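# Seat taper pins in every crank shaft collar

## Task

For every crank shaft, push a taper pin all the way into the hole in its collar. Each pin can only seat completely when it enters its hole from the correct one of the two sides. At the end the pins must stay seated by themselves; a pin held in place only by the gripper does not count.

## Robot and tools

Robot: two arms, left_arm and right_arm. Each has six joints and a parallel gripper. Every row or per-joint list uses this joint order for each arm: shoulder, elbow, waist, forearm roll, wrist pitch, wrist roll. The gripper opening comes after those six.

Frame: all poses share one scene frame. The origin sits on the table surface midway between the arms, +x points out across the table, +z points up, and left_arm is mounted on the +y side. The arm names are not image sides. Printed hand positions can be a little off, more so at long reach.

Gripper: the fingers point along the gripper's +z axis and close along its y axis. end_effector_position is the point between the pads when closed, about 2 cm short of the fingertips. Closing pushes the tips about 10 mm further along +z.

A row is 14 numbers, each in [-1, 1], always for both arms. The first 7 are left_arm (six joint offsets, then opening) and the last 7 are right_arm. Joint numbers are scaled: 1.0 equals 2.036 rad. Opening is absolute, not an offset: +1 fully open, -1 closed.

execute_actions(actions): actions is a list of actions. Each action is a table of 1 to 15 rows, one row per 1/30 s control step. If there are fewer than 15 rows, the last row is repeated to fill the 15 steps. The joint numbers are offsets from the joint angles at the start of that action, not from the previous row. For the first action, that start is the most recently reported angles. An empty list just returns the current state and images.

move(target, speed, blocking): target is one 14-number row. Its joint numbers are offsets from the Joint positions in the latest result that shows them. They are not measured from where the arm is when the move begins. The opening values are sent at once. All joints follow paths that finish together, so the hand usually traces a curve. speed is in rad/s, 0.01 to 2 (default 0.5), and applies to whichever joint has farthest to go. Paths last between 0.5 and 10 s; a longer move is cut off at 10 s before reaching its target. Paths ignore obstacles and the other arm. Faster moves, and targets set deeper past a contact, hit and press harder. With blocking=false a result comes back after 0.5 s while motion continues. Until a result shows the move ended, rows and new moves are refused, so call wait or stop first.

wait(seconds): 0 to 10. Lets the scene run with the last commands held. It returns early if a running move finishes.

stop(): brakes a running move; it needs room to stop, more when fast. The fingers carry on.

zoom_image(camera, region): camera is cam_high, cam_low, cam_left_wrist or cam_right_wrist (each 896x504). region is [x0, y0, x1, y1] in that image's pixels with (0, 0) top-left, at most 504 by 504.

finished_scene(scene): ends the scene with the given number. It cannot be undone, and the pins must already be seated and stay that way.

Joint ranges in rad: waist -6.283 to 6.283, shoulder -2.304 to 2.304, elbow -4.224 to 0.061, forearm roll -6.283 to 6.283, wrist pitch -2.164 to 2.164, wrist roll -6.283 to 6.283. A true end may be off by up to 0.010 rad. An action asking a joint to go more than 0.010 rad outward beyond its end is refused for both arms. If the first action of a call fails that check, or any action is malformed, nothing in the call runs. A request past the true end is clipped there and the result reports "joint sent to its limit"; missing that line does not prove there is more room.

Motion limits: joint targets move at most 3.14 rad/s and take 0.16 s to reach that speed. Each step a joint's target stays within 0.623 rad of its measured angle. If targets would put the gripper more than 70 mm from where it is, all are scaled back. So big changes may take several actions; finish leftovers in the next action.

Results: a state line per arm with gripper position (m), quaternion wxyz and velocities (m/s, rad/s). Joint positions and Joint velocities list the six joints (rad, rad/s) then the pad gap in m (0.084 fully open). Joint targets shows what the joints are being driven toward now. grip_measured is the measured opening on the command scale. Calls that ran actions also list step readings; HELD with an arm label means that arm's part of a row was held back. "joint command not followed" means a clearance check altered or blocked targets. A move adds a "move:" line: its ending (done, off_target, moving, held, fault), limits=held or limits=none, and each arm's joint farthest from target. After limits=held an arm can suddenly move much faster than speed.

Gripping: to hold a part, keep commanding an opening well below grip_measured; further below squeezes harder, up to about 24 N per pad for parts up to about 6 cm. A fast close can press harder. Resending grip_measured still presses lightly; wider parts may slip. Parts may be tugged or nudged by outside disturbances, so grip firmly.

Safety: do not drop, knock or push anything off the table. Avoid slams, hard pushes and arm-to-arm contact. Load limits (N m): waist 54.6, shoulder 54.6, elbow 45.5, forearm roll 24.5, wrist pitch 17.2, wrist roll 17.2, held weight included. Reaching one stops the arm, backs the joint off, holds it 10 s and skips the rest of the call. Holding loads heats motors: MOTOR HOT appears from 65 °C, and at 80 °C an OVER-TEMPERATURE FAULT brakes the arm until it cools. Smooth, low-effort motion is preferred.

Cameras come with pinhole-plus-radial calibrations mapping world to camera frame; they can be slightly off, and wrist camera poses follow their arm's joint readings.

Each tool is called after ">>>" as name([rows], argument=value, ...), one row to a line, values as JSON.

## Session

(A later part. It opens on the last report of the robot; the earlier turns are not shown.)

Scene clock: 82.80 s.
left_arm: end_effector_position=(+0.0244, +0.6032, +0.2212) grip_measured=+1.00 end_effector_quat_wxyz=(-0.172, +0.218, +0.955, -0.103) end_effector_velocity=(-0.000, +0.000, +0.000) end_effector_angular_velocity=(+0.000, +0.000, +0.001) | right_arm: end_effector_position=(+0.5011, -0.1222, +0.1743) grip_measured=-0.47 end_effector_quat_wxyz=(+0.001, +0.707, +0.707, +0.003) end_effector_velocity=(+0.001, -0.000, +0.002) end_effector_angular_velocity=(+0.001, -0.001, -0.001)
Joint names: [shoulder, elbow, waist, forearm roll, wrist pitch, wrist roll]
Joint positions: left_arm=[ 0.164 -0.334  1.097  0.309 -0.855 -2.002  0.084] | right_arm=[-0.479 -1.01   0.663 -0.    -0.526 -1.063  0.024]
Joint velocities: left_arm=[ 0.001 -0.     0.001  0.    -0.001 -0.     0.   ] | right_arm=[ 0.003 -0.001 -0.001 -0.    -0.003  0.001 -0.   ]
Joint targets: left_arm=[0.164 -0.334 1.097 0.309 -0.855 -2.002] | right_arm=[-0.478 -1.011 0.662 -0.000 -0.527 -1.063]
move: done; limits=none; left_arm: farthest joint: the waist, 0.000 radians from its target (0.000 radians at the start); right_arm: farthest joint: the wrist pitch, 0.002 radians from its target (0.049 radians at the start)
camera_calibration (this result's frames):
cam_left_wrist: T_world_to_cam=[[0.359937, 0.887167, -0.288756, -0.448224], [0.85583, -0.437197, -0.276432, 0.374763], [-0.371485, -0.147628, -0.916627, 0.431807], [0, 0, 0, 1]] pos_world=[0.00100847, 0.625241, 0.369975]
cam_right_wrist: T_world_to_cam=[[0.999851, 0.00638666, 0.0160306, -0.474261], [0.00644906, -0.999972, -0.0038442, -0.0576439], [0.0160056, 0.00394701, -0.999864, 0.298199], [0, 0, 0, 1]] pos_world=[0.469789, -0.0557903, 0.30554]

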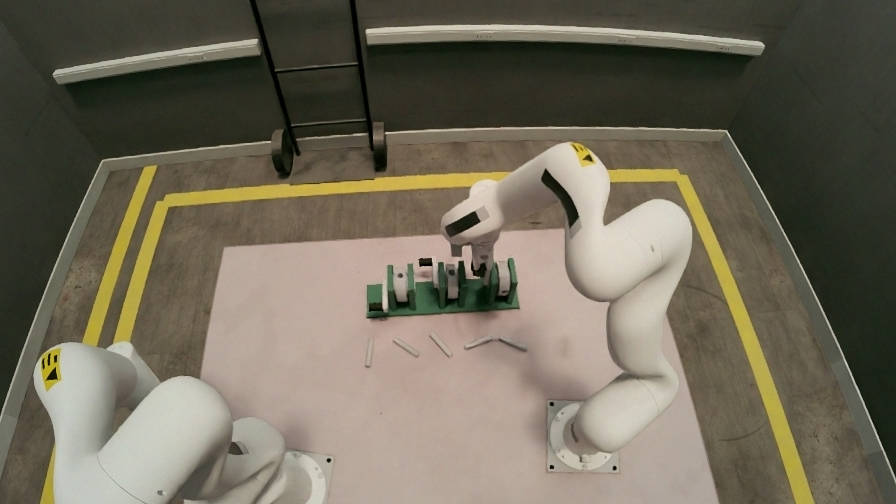

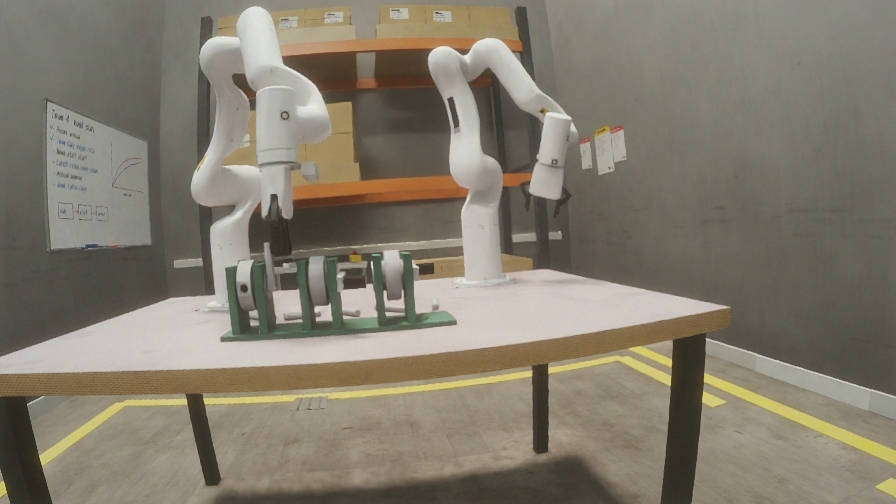

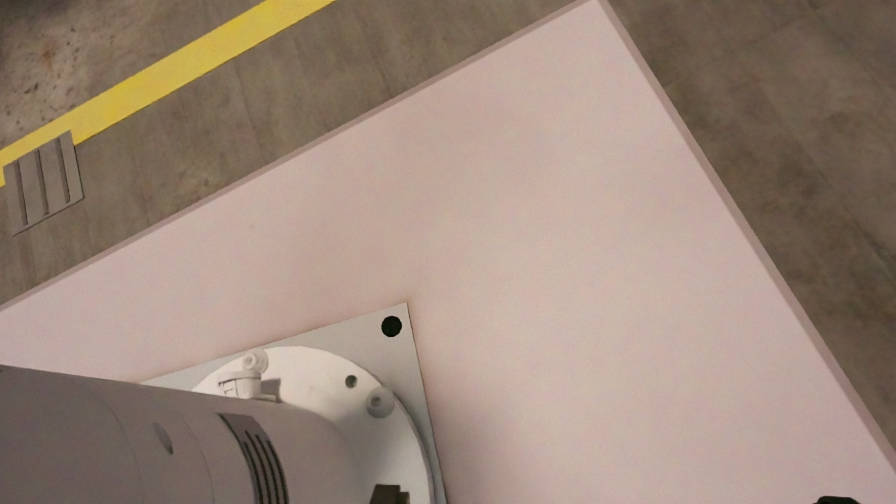

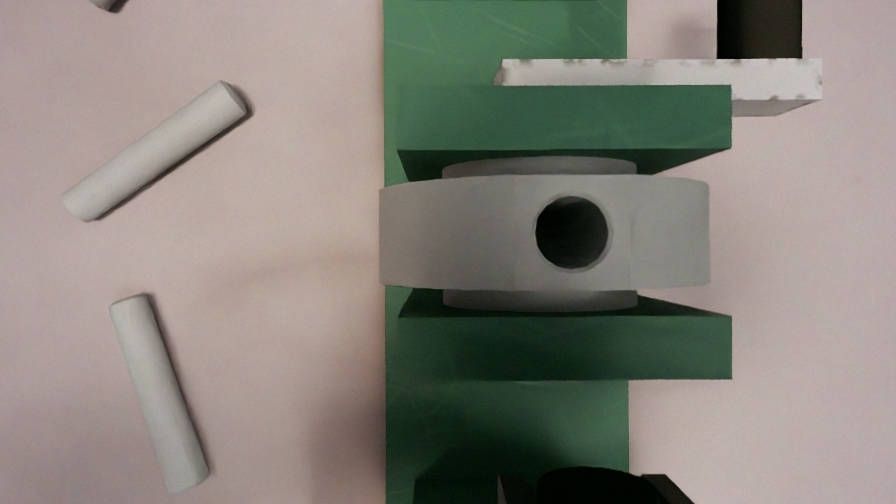

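>>> execute_actions([
  [[0,0,0,0,0,0,1,0,0,0,0,0,0,0.2]],
])

>>> move(target=[0,0,0,0,0,0,1,0.055,-0.0216,0,0,-0.0793,0,0.2], speed=0.3)

>>> move(target=[0,0,0,0,0,0,1,-0.1579,-0.2344,0.07,0,-0.0765,0.0691,0.2])

>>> move(target=[0,0,0,0,0,0,1,-0.0923,0.0242,0,0,0.1165,0,0.2], speed=0.25)

>>> execute_actions([
  [[0,0,0,0,0,0,1,0,0,0,0,0,0,-0.3]],
  [[0,0,0,0,0,0,1,0,0,0,0,0,0,-0.65]],
])

>>> move(target=[0,0,0,0,0,0,1,0.0338,0.0139,0.0042,0,-0.0199,0.0042,-0.65], speed=0.1)

>>> move(target=[0,0,0,0,0,0,1,0.0398,0.0345,0.0121,0,-0.0053,0.0121,-0.65], speed=0.1)

>>> move(target=[0,0,0,0,0,0,1,0.0345,0.0456,0.0177,0,0.0111,0.0177,-0.65], speed=0.1)

Scene clock: 116.43 s.
left_arm: end_effector_position=(+0.0244, +0.6032, +0.2212) grip_measured=+1.00 end_effector_quat_wxyz=(-0.172, +0.218, +0.955, -0.103) end_effector_velocity=(-0.001, -0.001, -0.000) end_effector_angular_velocity=(-0.002, +0.002, +0.000) | right_arm: end_effector_position=(+0.5012, -0.1222, +0.1745) grip_measured=+0.19 end_effector_quat_wxyz=(+0.001, +0.707, +0.707, +0.003) end_effector_velocity=(-0.001, -0.000, -0.001) end_effector_angular_velocity=(-0.001, +0.003, -0.001)
Joint names: [shoulder, elbow, waist, forearm roll, wrist pitch, wrist roll]
Joint positions: left_arm=[ 0.164 -0.334  1.097  0.309 -0.855 -2.002  0.084] | right_arm=[-0.479 -1.011  0.663 -0.    -0.526 -1.063  0.052]
Joint velocities: left_arm=[-0.001  0.    -0.    -0.    -0.002  0.     0.   ] | right_arm=[-0.002  0.002  0.     0.001  0.     0.001  0.   ]
Joint targets: left_arm=[0.164 -0.334 1.097 0.309 -0.855 -2.002] | right_arm=[-0.479 -1.010 0.663 -0.000 -0.526 -1.063]
Step readings (joint positions):
0: left_arm=[0.164 -0.334 1.097 0.309 -0.855 -2.002] | right_arm=[-0.478 -1.011 0.662 -0.000 -0.527 -1.063]
1: left_arm=[0.164 -0.334 1.097 0.309 -0.855 -2.002] | right_arm=[-0.478 -1.011 0.662 -0.001 -0.528 -1.063]
2: left_arm=[0.164 -0.334 1.097 0.309 -0.855 -2.002] | right_arm=[-0.477 -1.013 0.662 -0.001 -0.528 -1.064]
4: left_arm=[0.164 -0.334 1.097 0.309 -0.855 -2.002] | right_arm=[-0.476 -1.014 0.662 -0.001 -0.527 -1.064]
8: left_arm=[0.164 -0.334 1.097 0.309 -0.855 -2.002] | right_arm=[-0.478 -1.012 0.662 -0.001 -0.526 -1.064]
15: Joint positions above
camera_calibration (this result's frames):
cam_left_wrist: T_world_to_cam=[[0.359937, 0.887167, -0.288756, -0.448224], [0.85583, -0.437196, -0.276432, 0.374763], [-0.371485, -0.147628, -0.916627, 0.431807], [0, 0, 0, 1]] pos_world=[0.00100843, 0.625241, 0.369975]
cam_right_wrist: T_world_to_cam=[[0.999845, 0.00639919, 0.0163737, -0.474483], [0.00646533, -0.999971, -0.00398912, -0.0575958], [0.0163477, 0.00409437, -0.999858, 0.29826], [0, 0, 0, 1]] pos_world=[0.469906, -0.055779, 0.305757]

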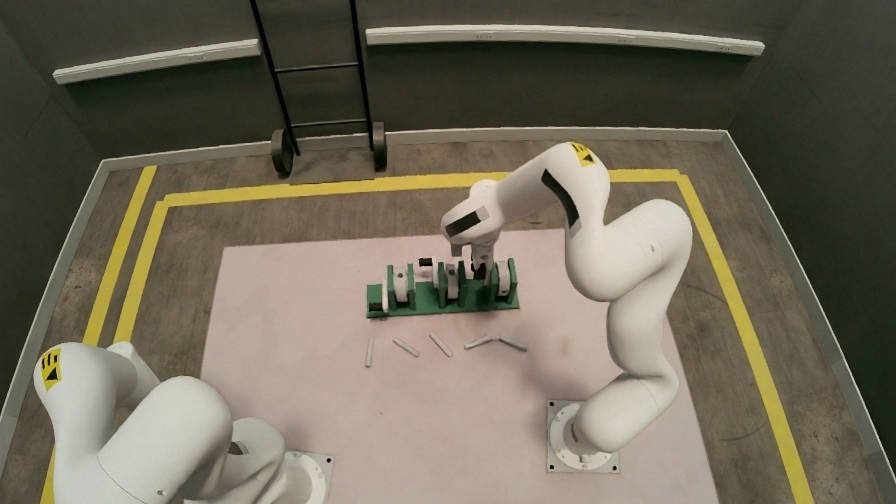

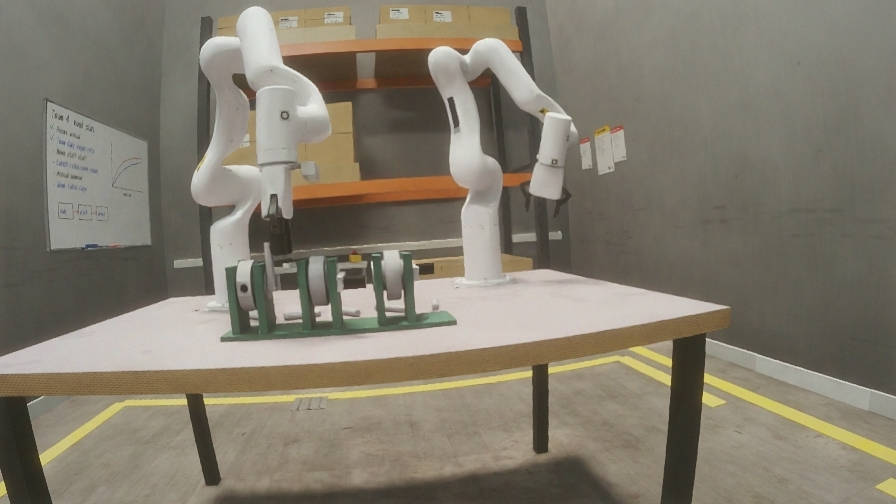

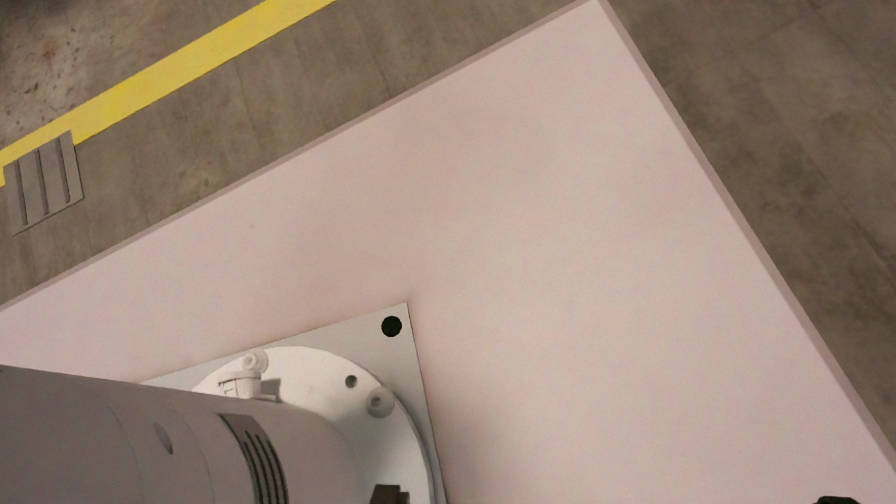

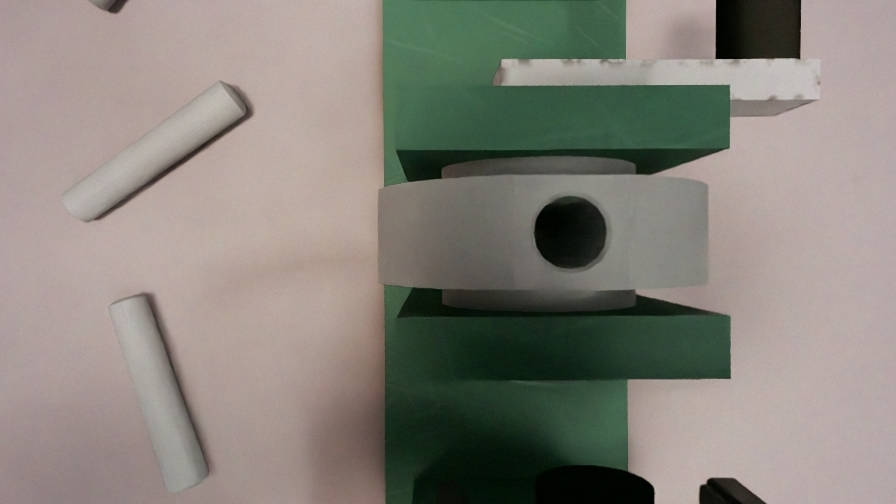

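Scene clock: 117.33 s.
left_arm: end_effector_position=(+0.0244, +0.6032, +0.2212) grip_measured=+1.00 end_effector_quat_wxyz=(-0.172, +0.218, +0.955, -0.103) end_effector_velocity=(+0.000, +0.000, -0.000) end_effector_angular_velocity=(+0.001, -0.001, +0.000) | right_arm: end_effector_position=(+0.5010, -0.1223, +0.2492) grip_measured=+0.19 end_effector_quat_wxyz=(+0.000, +0.707, +0.707, -0.000) end_effector_velocity=(+0.001, +0.000, +0.001) end_effector_angular_velocity=(+0.001, -0.002, +0.001)
Joint names: [shoulder, elbow, waist, forearm roll, wrist pitch, wrist roll]
Joint positions: left_arm=[ 0.164 -0.334  1.097  0.309 -0.855 -2.002  0.084] | right_arm=[-0.367 -1.054  0.663 -0.    -0.687 -1.063  0.052]
Joint velocities: left_arm=[ 0.     0.     0.    -0.     0.001 -0.    -0.   ] | right_arm=[-0.    -0.002 -0.    -0.     0.    -0.001  0.   ]
Joint targets: left_arm=[0.164 -0.334 1.097 0.309 -0.855 -2.002] | right_arm=[-0.367 -1.055 0.663 -0.000 -0.687 -1.063]
move: done; limits=none; left_arm: farthest joint: the waist, 0.000 radians from its target (0.000 radians at the start); right_arm: farthest joint: the elbow, 0.001 radians from its target (0.044 radians at the start)
camera_calibration (this result's frames):
cam_left_wrist: T_world_to_cam=[[0.359937, 0.887167, -0.288756, -0.448224], [0.85583, -0.437196, -0.276432, 0.374763], [-0.371485, -0.147627, -0.916627, 0.431807], [0, 0, 0, 1]] pos_world=[0.00100847, 0.625241, 0.369976]
cam_right_wrist: T_world_to_cam=[[0.999919, 0.00642233, 0.0110229, -0.474163], [0.00643398, -0.999979, -0.00102191, -0.0581671], [0.0110161, 0.00109275, -0.999939, 0.375311], [0, 0, 0, 1]] pos_world=[0.470364, -0.0555307, 0.380455]

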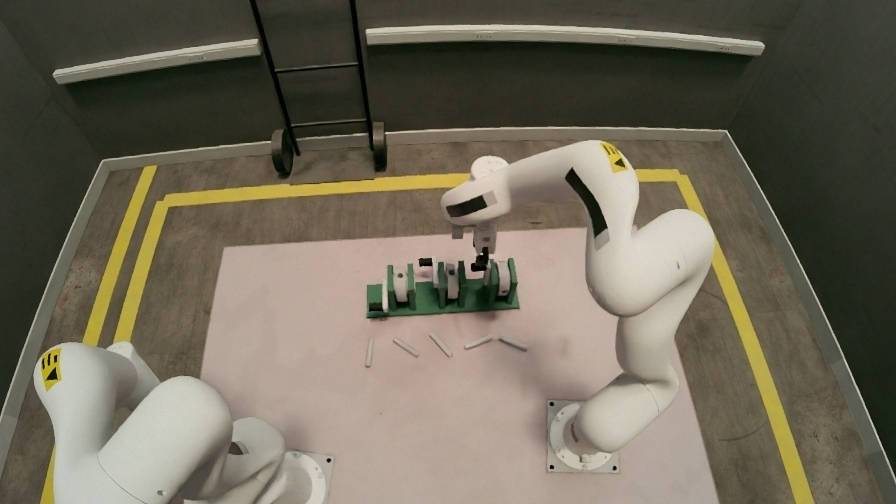

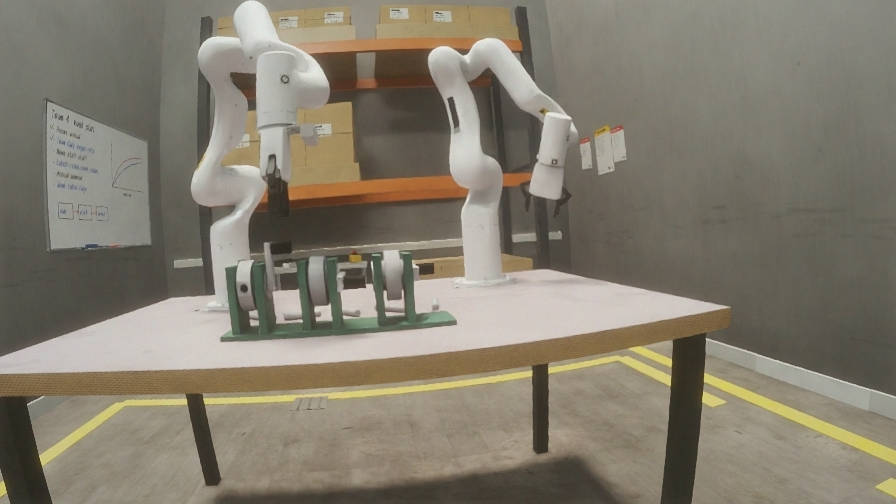

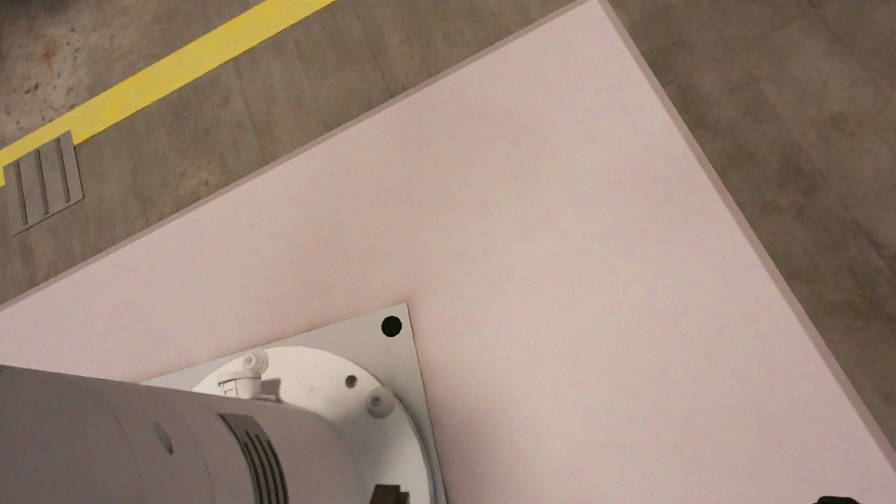

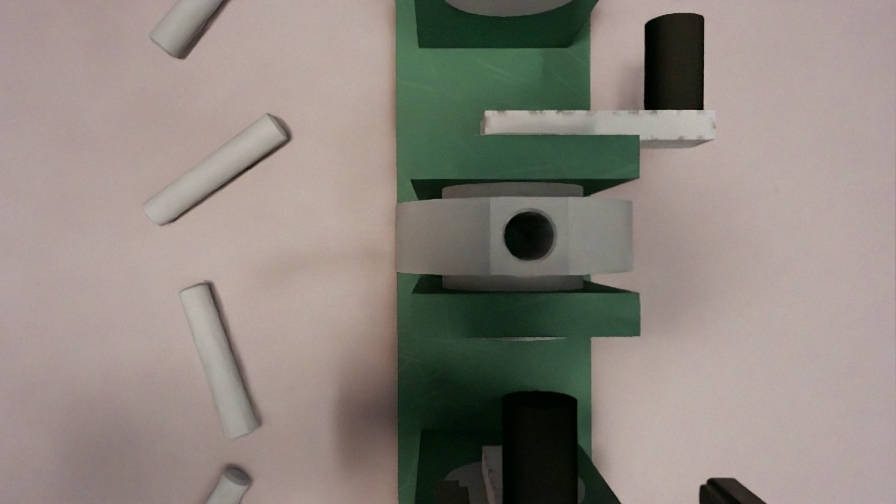

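Scene clock: 118.70 s.
left_arm: end_effector_position=(+0.0244, +0.6032, +0.2212) grip_measured=+1.00 end_effector_quat_wxyz=(-0.172, +0.218, +0.955, -0.103) end_effector_velocity=(-0.000, +0.000, -0.000) end_effector_angular_velocity=(+0.000, -0.001, +0.001) | right_arm: end_effector_position=(+0.5712, +0.0245, +0.2492) grip_measured=+0.19 end_effector_quat_wxyz=(+0.000, +0.707, +0.707, -0.000) end_effector_velocity=(-0.000, +0.001, -0.001) end_effector_angular_velocity=(-0.001, +0.001, +0.002)
Joint names: [shoulder, elbow, waist, forearm roll, wrist pitch, wrist roll]
Joint positions: left_arm=[ 0.164 -0.334  1.097  0.309 -0.855 -2.002  0.084] | right_arm=[-0.688 -1.531  0.805 -0.    -0.843 -0.923  0.052]
Joint velocities: left_arm=[-0.     0.     0.001 -0.     0.001  0.     0.   ] | right_arm=[-0.002 -0.002  0.002  0.    -0.001 -0.    -0.   ]
Joint targets: left_arm=[0.164 -0.334 1.097 0.309 -0.855 -2.002] | right_arm=[-0.689 -1.532 0.805 -0.000 -0.843 -0.923]
move: done; limits=none; left_arm: farthest joint: the waist, 0.000 radians from its target (0.000 radians at the start); right_arm: farthest joint: the waist, 0.001 radians from its target (0.143 radians at the start)
camera_calibration (this result's frames):
cam_left_wrist: T_world_to_cam=[[0.359937, 0.887167, -0.288755, -0.448224], [0.85583, -0.437196, -0.276432, 0.374763], [-0.371485, -0.147627, -0.916627, 0.431807], [0, 0, 0, 1]] pos_world=[0.0010085, 0.625241, 0.369976]
cam_right_wrist: T_world_to_cam=[[0.999905, 0.00804579, 0.0111574, -0.545426], [0.00805787, -0.999967, -0.00103809, 0.0873135], [0.0111487, 0.00112789, -0.999937, 0.37429], [0, 0, 0, 1]] pos_world=[0.540498, 0.0912768, 0.380442]

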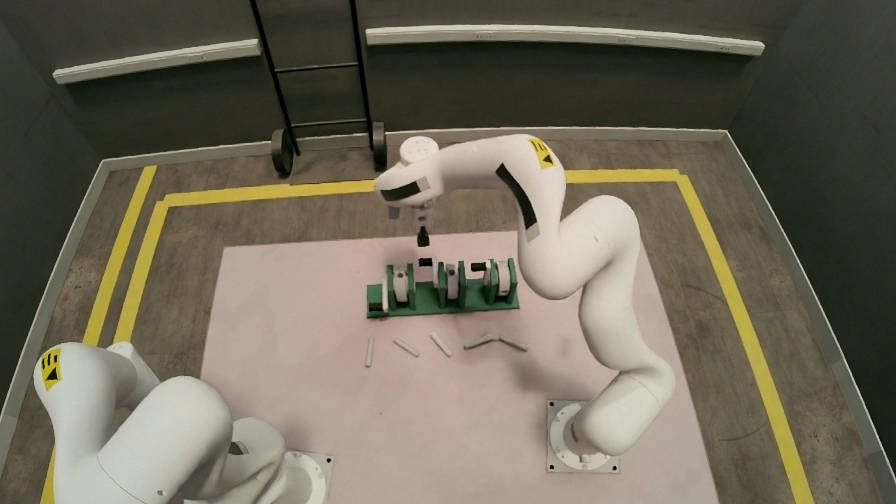

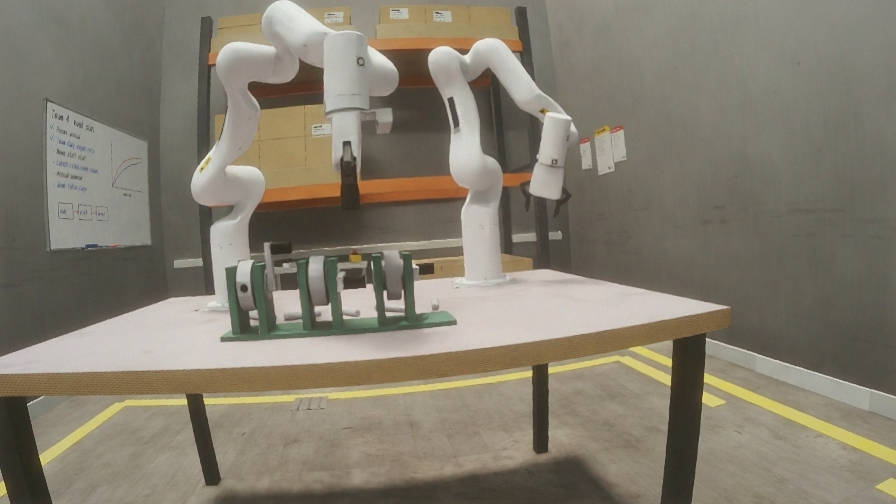

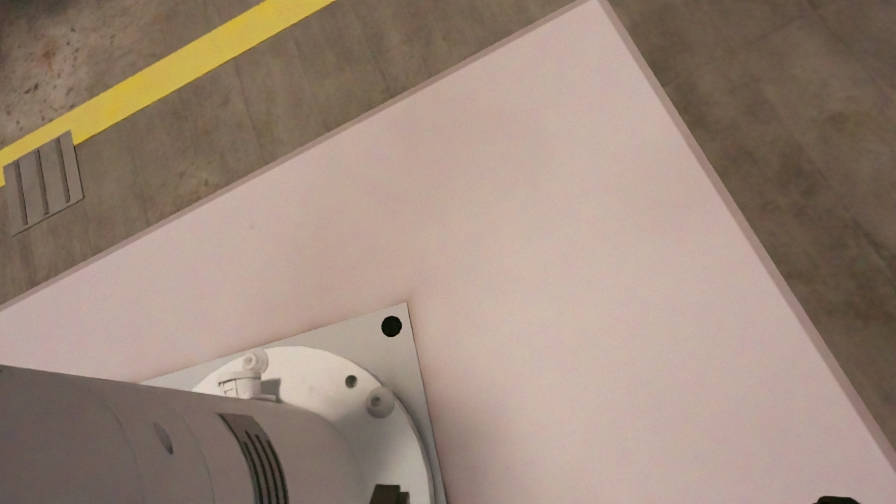

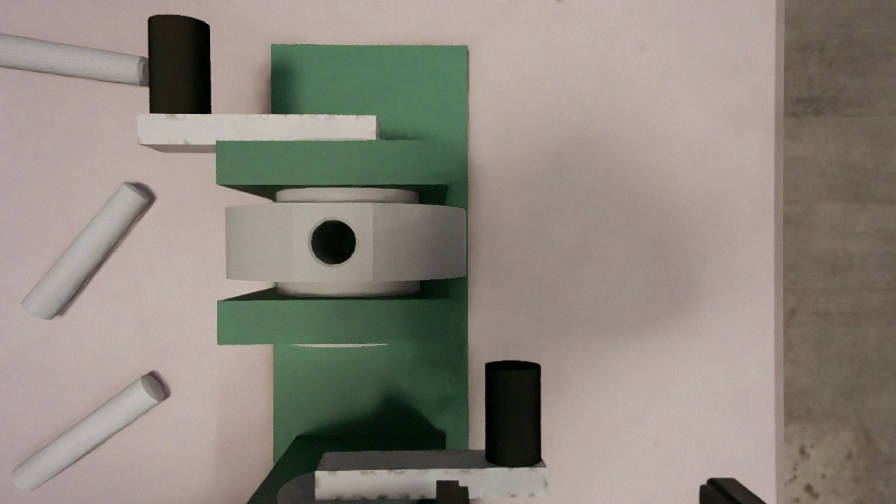

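Scene clock: 120.00 s.
left_arm: end_effector_position=(+0.0244, +0.6032, +0.2212) grip_measured=+1.00 end_effector_quat_wxyz=(-0.172, +0.218, +0.955, -0.103) end_effector_velocity=(+0.000, +0.000, -0.000) end_effector_angular_velocity=(+0.000, -0.000, +0.000) | right_arm: end_effector_position=(+0.5714, +0.0247, +0.1048) grip_measured=+0.19 end_effector_quat_wxyz=(+0.000, +0.707, +0.707, +0.000) end_effector_velocity=(-0.002, -0.000, -0.002) end_effector_angular_velocity=(-0.002, +0.003, +0.001)
Joint names: [shoulder, elbow, waist, forearm roll, wrist pitch, wrist roll]
Joint positions: left_arm=[ 0.164 -0.334  1.097  0.309 -0.855 -2.002  0.084] | right_arm=[-0.876 -1.482  0.805 -0.    -0.606 -0.923  0.052]
Joint velocities: left_arm=[-0.     0.     0.     0.     0.001 -0.     0.   ] | right_arm=[-0.003  0.002  0.001 -0.     0.     0.    -0.   ]
Joint targets: left_arm=[0.164 -0.334 1.097 0.309 -0.855 -2.002] | right_arm=[-0.876 -1.482 0.805 -0.000 -0.606 -0.923]
move: done; limits=none; left_arm: farthest joint: the waist, 0.000 radians from its target (0.000 radians at the start); right_arm: farthest joint: the elbow, 0.001 radians from its target (0.050 radians at the start)
camera_calibration (this result's frames):
cam_left_wrist: T_world_to_cam=[[0.359937, 0.887167, -0.288755, -0.448224], [0.85583, -0.437196, -0.276433, 0.374763], [-0.371485, -0.147627, -0.916627, 0.431807], [0, 0, 0, 1]] pos_world=[0.00100852, 0.625241, 0.369976]
cam_right_wrist: T_world_to_cam=[[0.999898, 0.00807487, 0.0117631, -0.544036], [0.00809377, -0.999966, -0.00156048, 0.0873355], [0.0117501, 0.00165553, -0.99993, 0.229459], [0, 0, 0, 1]] pos_world=[0.540578, 0.0913457, 0.235979]

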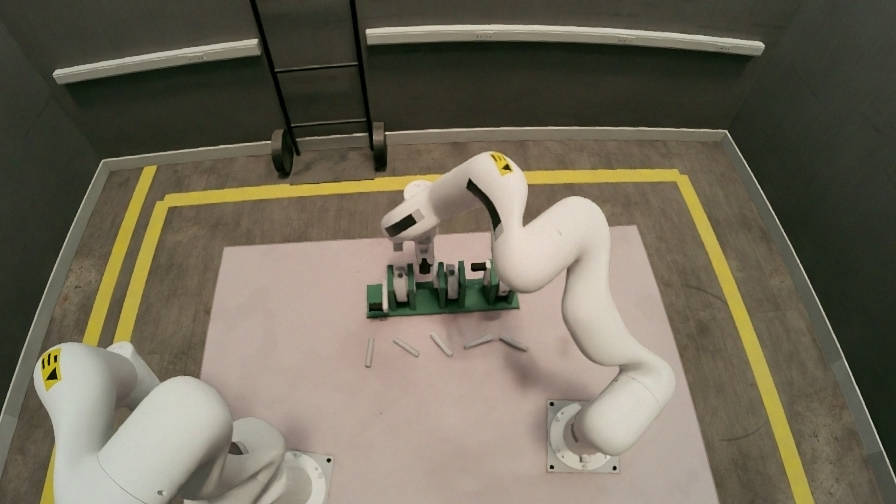

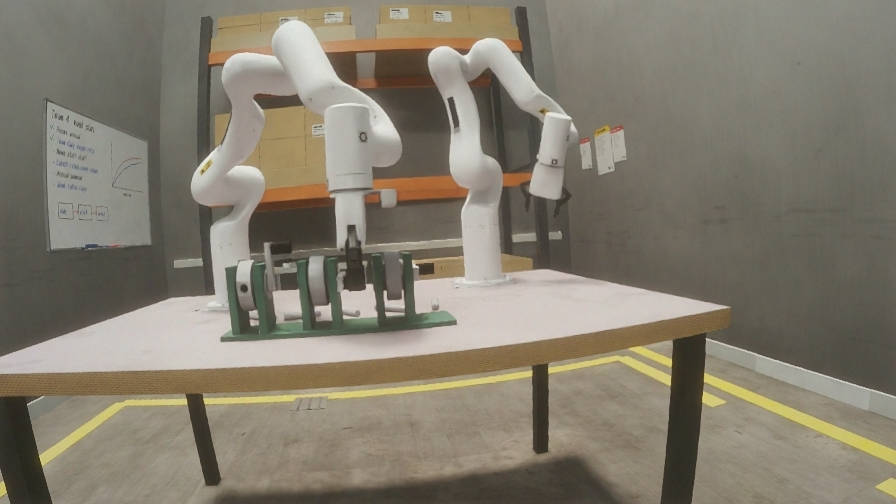

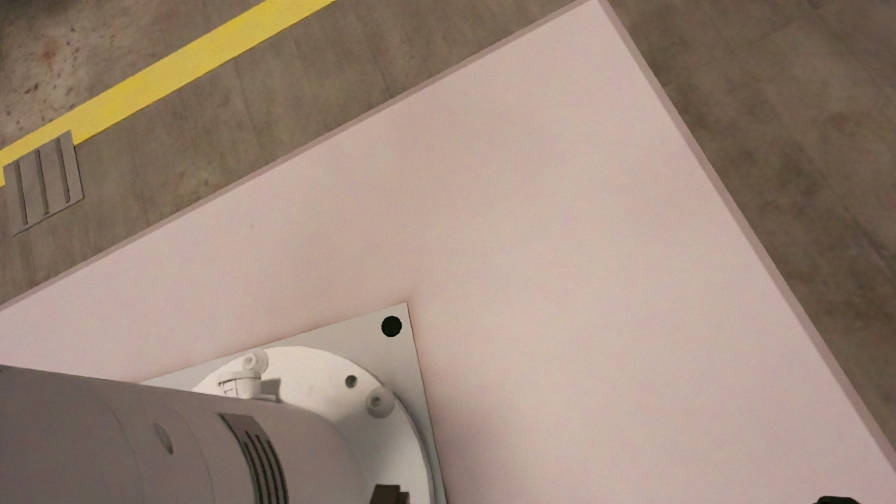

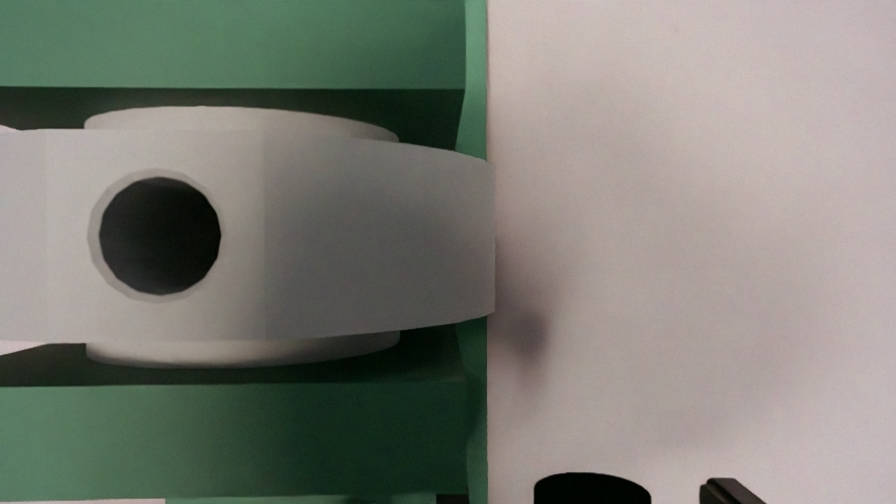

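Scene clock: 121.00 s.
left_arm: end_effector_position=(+0.0244, +0.6032, +0.2212) grip_measured=+1.00 end_effector_quat_wxyz=(-0.172, +0.218, +0.955, -0.103) end_effector_velocity=(+0.000, -0.000, -0.000) end_effector_angular_velocity=(-0.001, -0.000, -0.000) | right_arm: end_effector_position=(+0.5711, +0.0246, +0.1046) grip_measured=-0.47 end_effector_quat_wxyz=(+0.000, +0.707, +0.707, -0.000) end_effector_velocity=(+0.000, +0.000, +0.000) end_effector_angular_velocity=(-0.000, +0.000, +0.001)
Joint names: [shoulder, elbow, waist, forearm roll, wrist pitch, wrist roll]
Joint positions: left_arm=[ 0.164 -0.334  1.097  0.309 -0.855 -2.002  0.084] | right_arm=[-0.876 -1.482  0.805 -0.    -0.606 -0.923  0.024]
Joint velocities: left_arm=[-0.     0.    -0.001 -0.001 -0.    -0.    -0.   ] | right_arm=[ 0.    -0.001 -0.    -0.    -0.001 -0.001 -0.   ]
Joint targets: left_arm=[0.164 -0.334 1.097 0.309 -0.855 -2.002] | right_arm=[-0.876 -1.482 0.805 -0.000 -0.606 -0.923]
Step readings (joint positions; steps 1 to 15: 1st action; 16 to 30: 2nd action):
0: left_arm=[0.164 -0.334 1.097 0.309 -0.855 -2.002] | right_arm=[-0.876 -1.482 0.805 -0.000 -0.606 -0.923]
1: left_arm=[0.164 -0.334 1.097 0.309 -0.855 -2.002] | right_arm=[-0.876 -1.482 0.805 -0.000 -0.606 -0.923]
2: left_arm=[0.164 -0.334 1.097 0.309 -0.855 -2.002] | right_arm=[-0.876 -1.482 0.805 -0.000 -0.606 -0.923]
4: left_arm=[0.164 -0.334 1.097 0.309 -0.855 -2.002] | right_arm=[-0.876 -1.482 0.805 -0.000 -0.606 -0.923]
8: left_arm=[0.164 -0.334 1.097 0.309 -0.855 -2.002] | right_arm=[-0.876 -1.482 0.805 -0.000 -0.606 -0.923]
15: left_arm=[0.164 -0.334 1.097 0.309 -0.855 -2.002] | right_arm=[-0.876 -1.482 0.805 -0.000 -0.606 -0.923]
16: left_arm=[0.164 -0.334 1.097 0.309 -0.855 -2.002] | right_arm=[-0.876 -1.482 0.805 -0.000 -0.606 -0.923]
17: left_arm=[0.164 -0.334 1.097 0.309 -0.855 -2.002] | right_arm=[-0.876 -1.482 0.805 -0.000 -0.607 -0.923]
19: left_arm=[0.164 -0.334 1.097 0.309 -0.855 -2.002] | right_arm=[-0.876 -1.482 0.805 0.000 -0.607 -0.922]
23: left_arm=[0.164 -0.334 1.097 0.309 -0.855 -2.002] | right_arm=[-0.876 -1.482 0.805 -0.000 -0.607 -0.923]
30: Joint positions above
camera_calibration (this result's frames):
cam_left_wrist: T_world_to_cam=[[0.359937, 0.887167, -0.288756, -0.448224], [0.85583, -0.437196, -0.276433, 0.374763], [-0.371485, -0.147627, -0.916627, 0.431807], [0, 0, 0, 1]] pos_world=[0.00100847, 0.625241, 0.369976]
cam_right_wrist: T_world_to_cam=[[0.999906, 0.00807917, 0.0110604, -0.543672], [0.00809227, -0.999967, -0.00114013, 0.0872541], [0.0110509, 0.00122953, -0.999938, 0.229763], [0, 0, 0, 1]] pos_world=[0.540376, 0.0913611, 0.235861]

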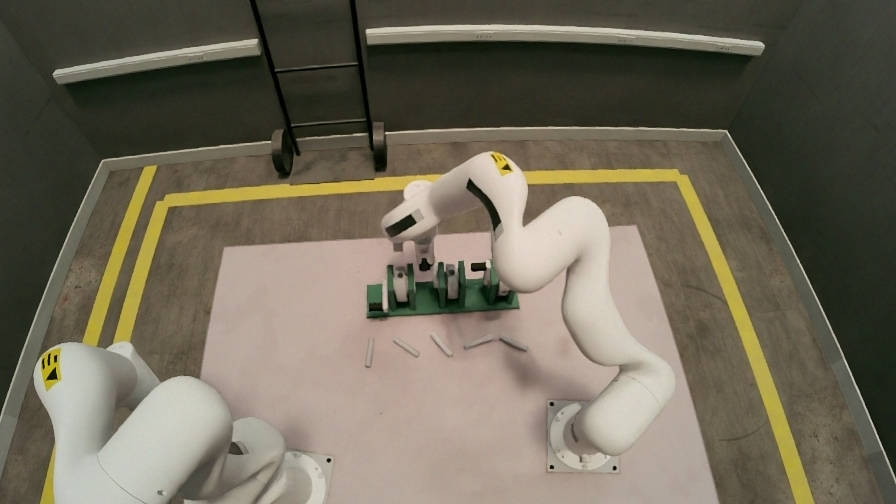

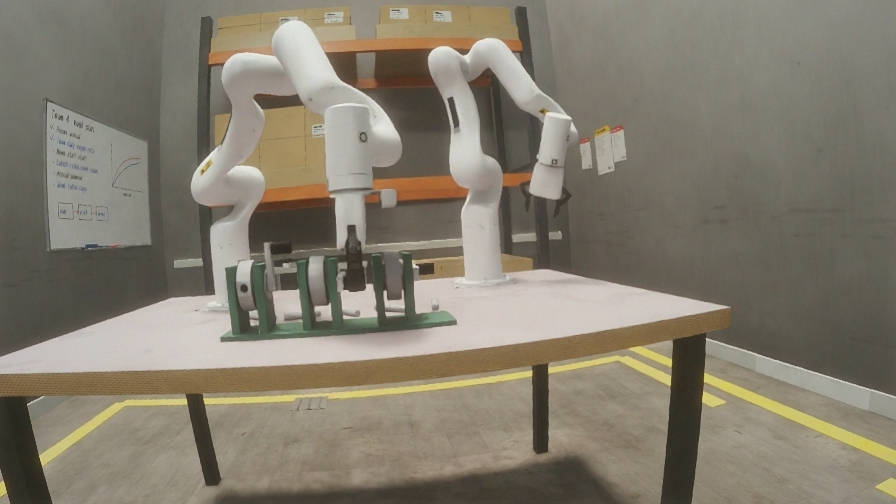

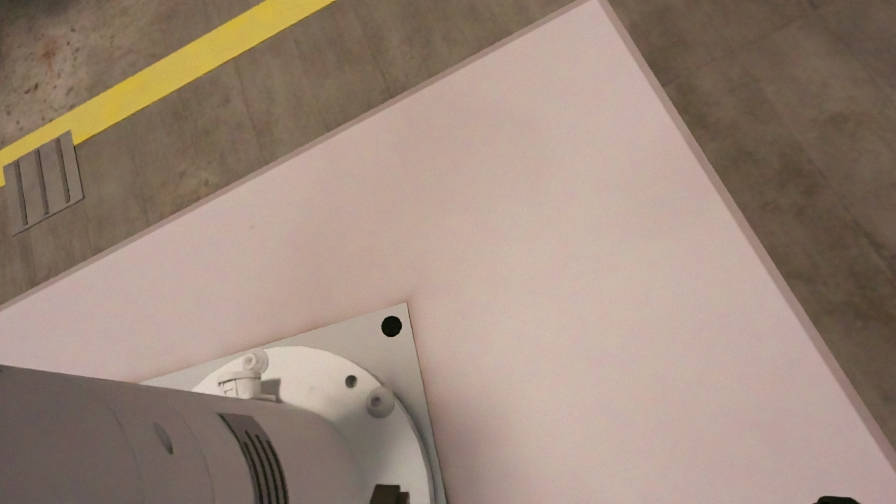

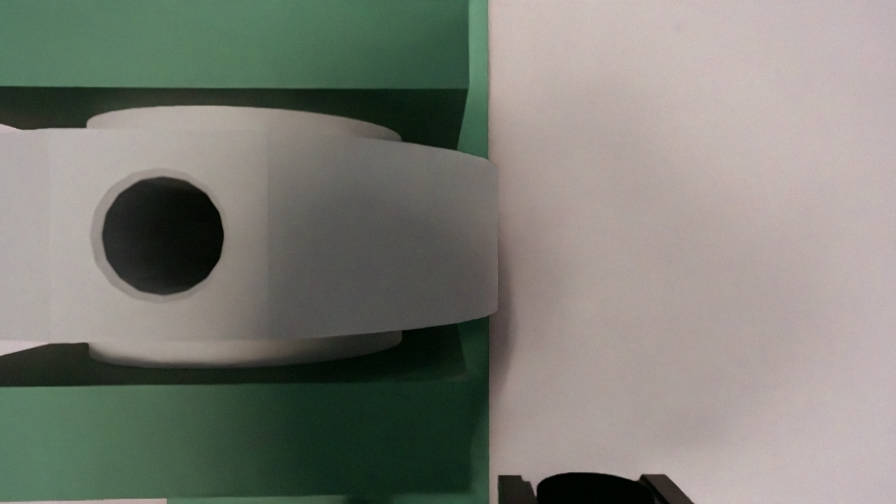

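Scene clock: 122.00 s.
left_arm: end_effector_position=(+0.0244, +0.6032, +0.2212) grip_measured=+1.00 end_effector_quat_wxyz=(-0.172, +0.218, +0.955, -0.103) end_effector_velocity=(-0.000, -0.000, +0.000) end_effector_angular_velocity=(-0.001, +0.001, +0.001) | right_arm: end_effector_position=(+0.5615, +0.0247, +0.1396) grip_measured=-0.47 end_effector_quat_wxyz=(-0.000, +0.707, +0.707, -0.000) end_effector_velocity=(-0.000, -0.001, -0.001) end_effector_angular_velocity=(-0.001, +0.002, +0.000)
Joint names: [shoulder, elbow, waist, forearm roll, wrist pitch, wrist roll]
Joint positions: left_arm=[ 0.164 -0.334  1.097  0.309 -0.855 -2.002  0.084] | right_arm=[-0.807 -1.454  0.814  0.    -0.647 -0.914  0.024]
Joint velocities: left_arm=[-0.    -0.     0.    -0.    -0.002  0.     0.   ] | right_arm=[-0.     0.001 -0.    -0.    -0.001  0.    -0.   ]
Joint targets: left_arm=[0.164 -0.334 1.097 0.309 -0.855 -2.002] | right_arm=[-0.807 -1.454 0.814 -0.000 -0.647 -0.914]
move: done; limits=none; left_arm: farthest joint: the waist, 0.000 radians from its target (0.000 radians at the start); right_arm: farthest joint: the wrist pitch, 0.001 radians from its target (0.040 radians at the start)
camera_calibration (this result's frames):
cam_left_wrist: T_world_to_cam=[[0.359937, 0.887167, -0.288756, -0.448224], [0.85583, -0.437196, -0.276433, 0.374763], [-0.371485, -0.147627, -0.916627, 0.431807], [0, 0, 0, 1]] pos_world=[0.00100845, 0.625241, 0.369975]
cam_right_wrist: T_world_to_cam=[[0.999909, 0.00813232, 0.0107342, -0.534464], [0.00814412, -0.999966, -0.00105667, 0.0874168], [0.0107252, 0.00114399, -0.999942, 0.265032], [0, 0, 0, 1]] pos_world=[0.530861, 0.0914571, 0.270846]

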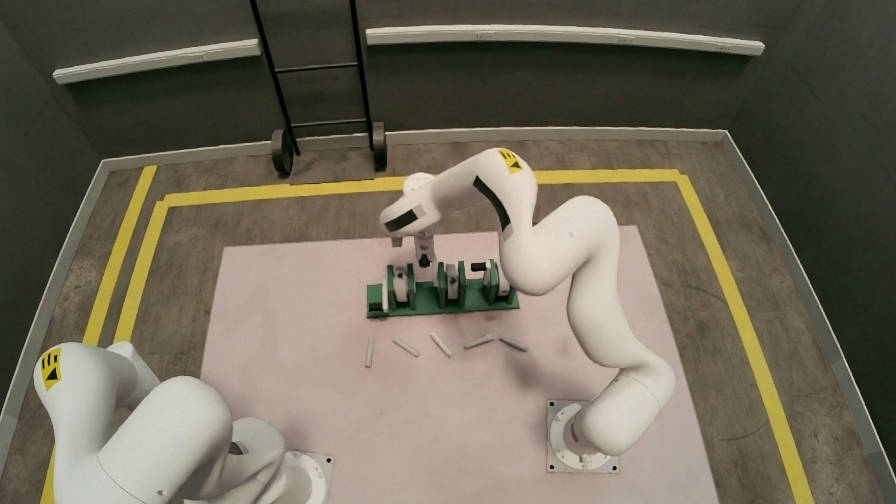

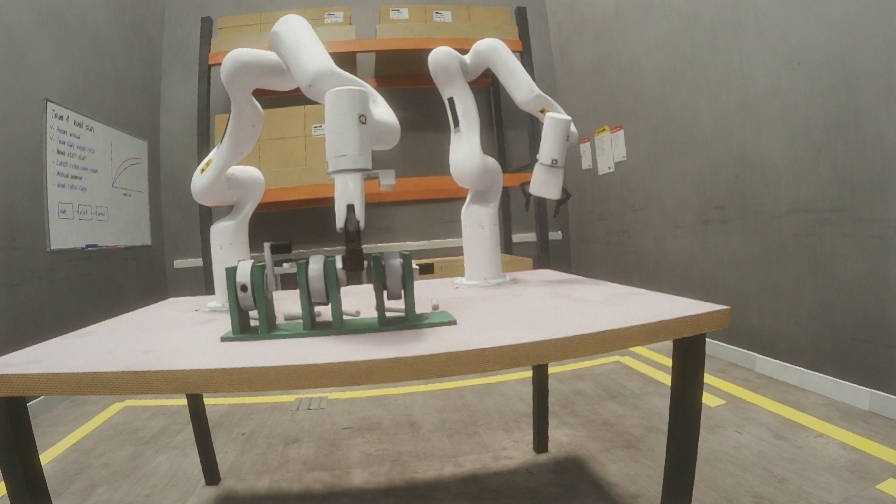

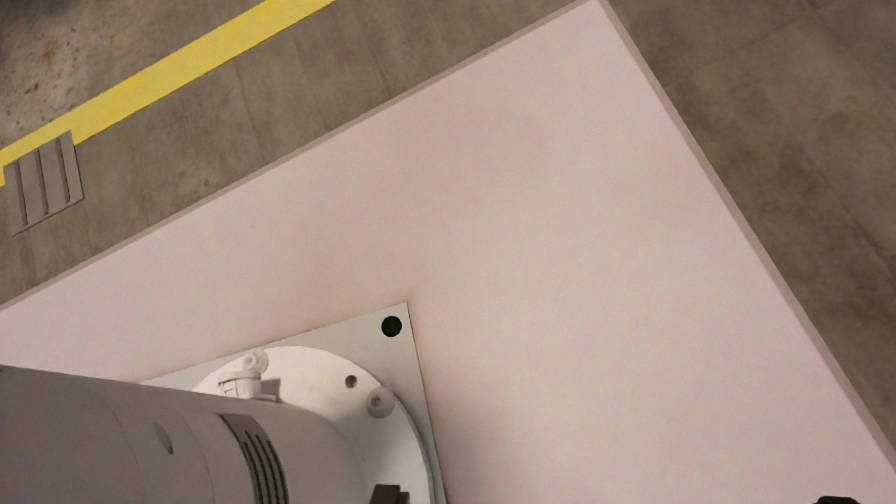

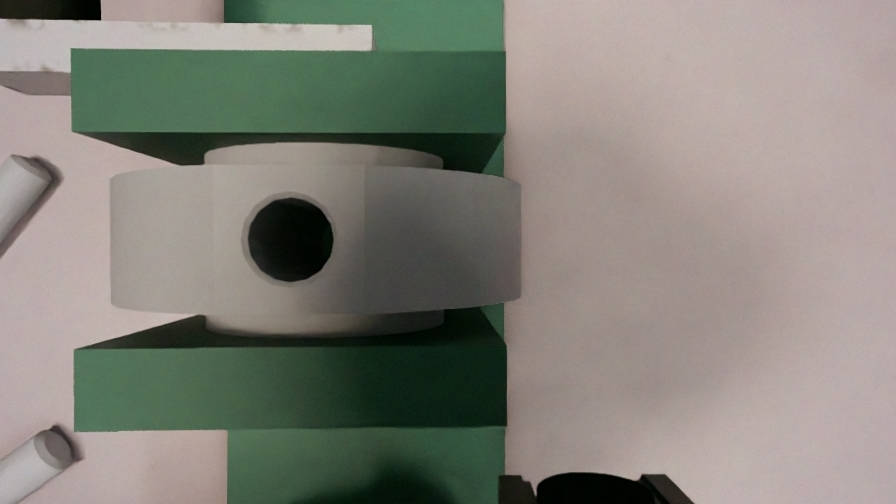

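Scene clock: 123.10 s.
left_arm: end_effector_position=(+0.0244, +0.6032, +0.2212) grip_measured=+1.00 end_effector_quat_wxyz=(-0.172, +0.218, +0.955, -0.103) end_effector_velocity=(-0.000, -0.000, -0.000) end_effector_angular_velocity=(-0.001, +0.000, +0.001) | right_arm: end_effector_position=(+0.5352, +0.0248, +0.1651) grip_measured=-0.47 end_effector_quat_wxyz=(-0.000, +0.707, +0.707, -0.001) end_effector_velocity=(-0.000, +0.000, -0.000) end_effector_angular_velocity=(-0.001, +0.000, +0.002)
Joint names: [shoulder, elbow, waist, forearm roll, wrist pitch, wrist roll]
Joint positions: left_arm=[ 0.164 -0.334  1.097  0.309 -0.855 -2.002  0.084] | right_arm=[-0.727 -1.383  0.839  0.001 -0.658 -0.889  0.024]
Joint velocities: left_arm=[-0.001  0.     0.001 -0.     0.    -0.     0.   ] | right_arm=[-0.001 -0.     0.    -0.001  0.    -0.001 -0.   ]
Joint targets: left_arm=[0.164 -0.334 1.097 0.309 -0.855 -2.002] | right_arm=[-0.726 -1.384 0.839 0.000 -0.658 -0.889]
move: done; limits=none; left_arm: farthest joint: the waist, 0.000 radians from its target (0.000 radians at the start); right_arm: farthest joint: the waist, 0.001 radians from its target (0.025 radians at the start)
camera_calibration (this result's frames):
cam_left_wrist: T_world_to_cam=[[0.359937, 0.887167, -0.288756, -0.448223], [0.85583, -0.437197, -0.276433, 0.374763], [-0.371485, -0.147628, -0.916627, 0.431807], [0, 0, 0, 1]] pos_world=[0.00100842, 0.625241, 0.369975]
cam_right_wrist: T_world_to_cam=[[0.999922, 0.00828958, 0.00929438, -0.508179], [0.00829273, -0.999966, -0.000300427, 0.0875432], [0.00929157, 0.000377479, -0.999957, 0.291547], [0, 0, 0, 1]] pos_world=[0.504705, 0.0916427, 0.296284]

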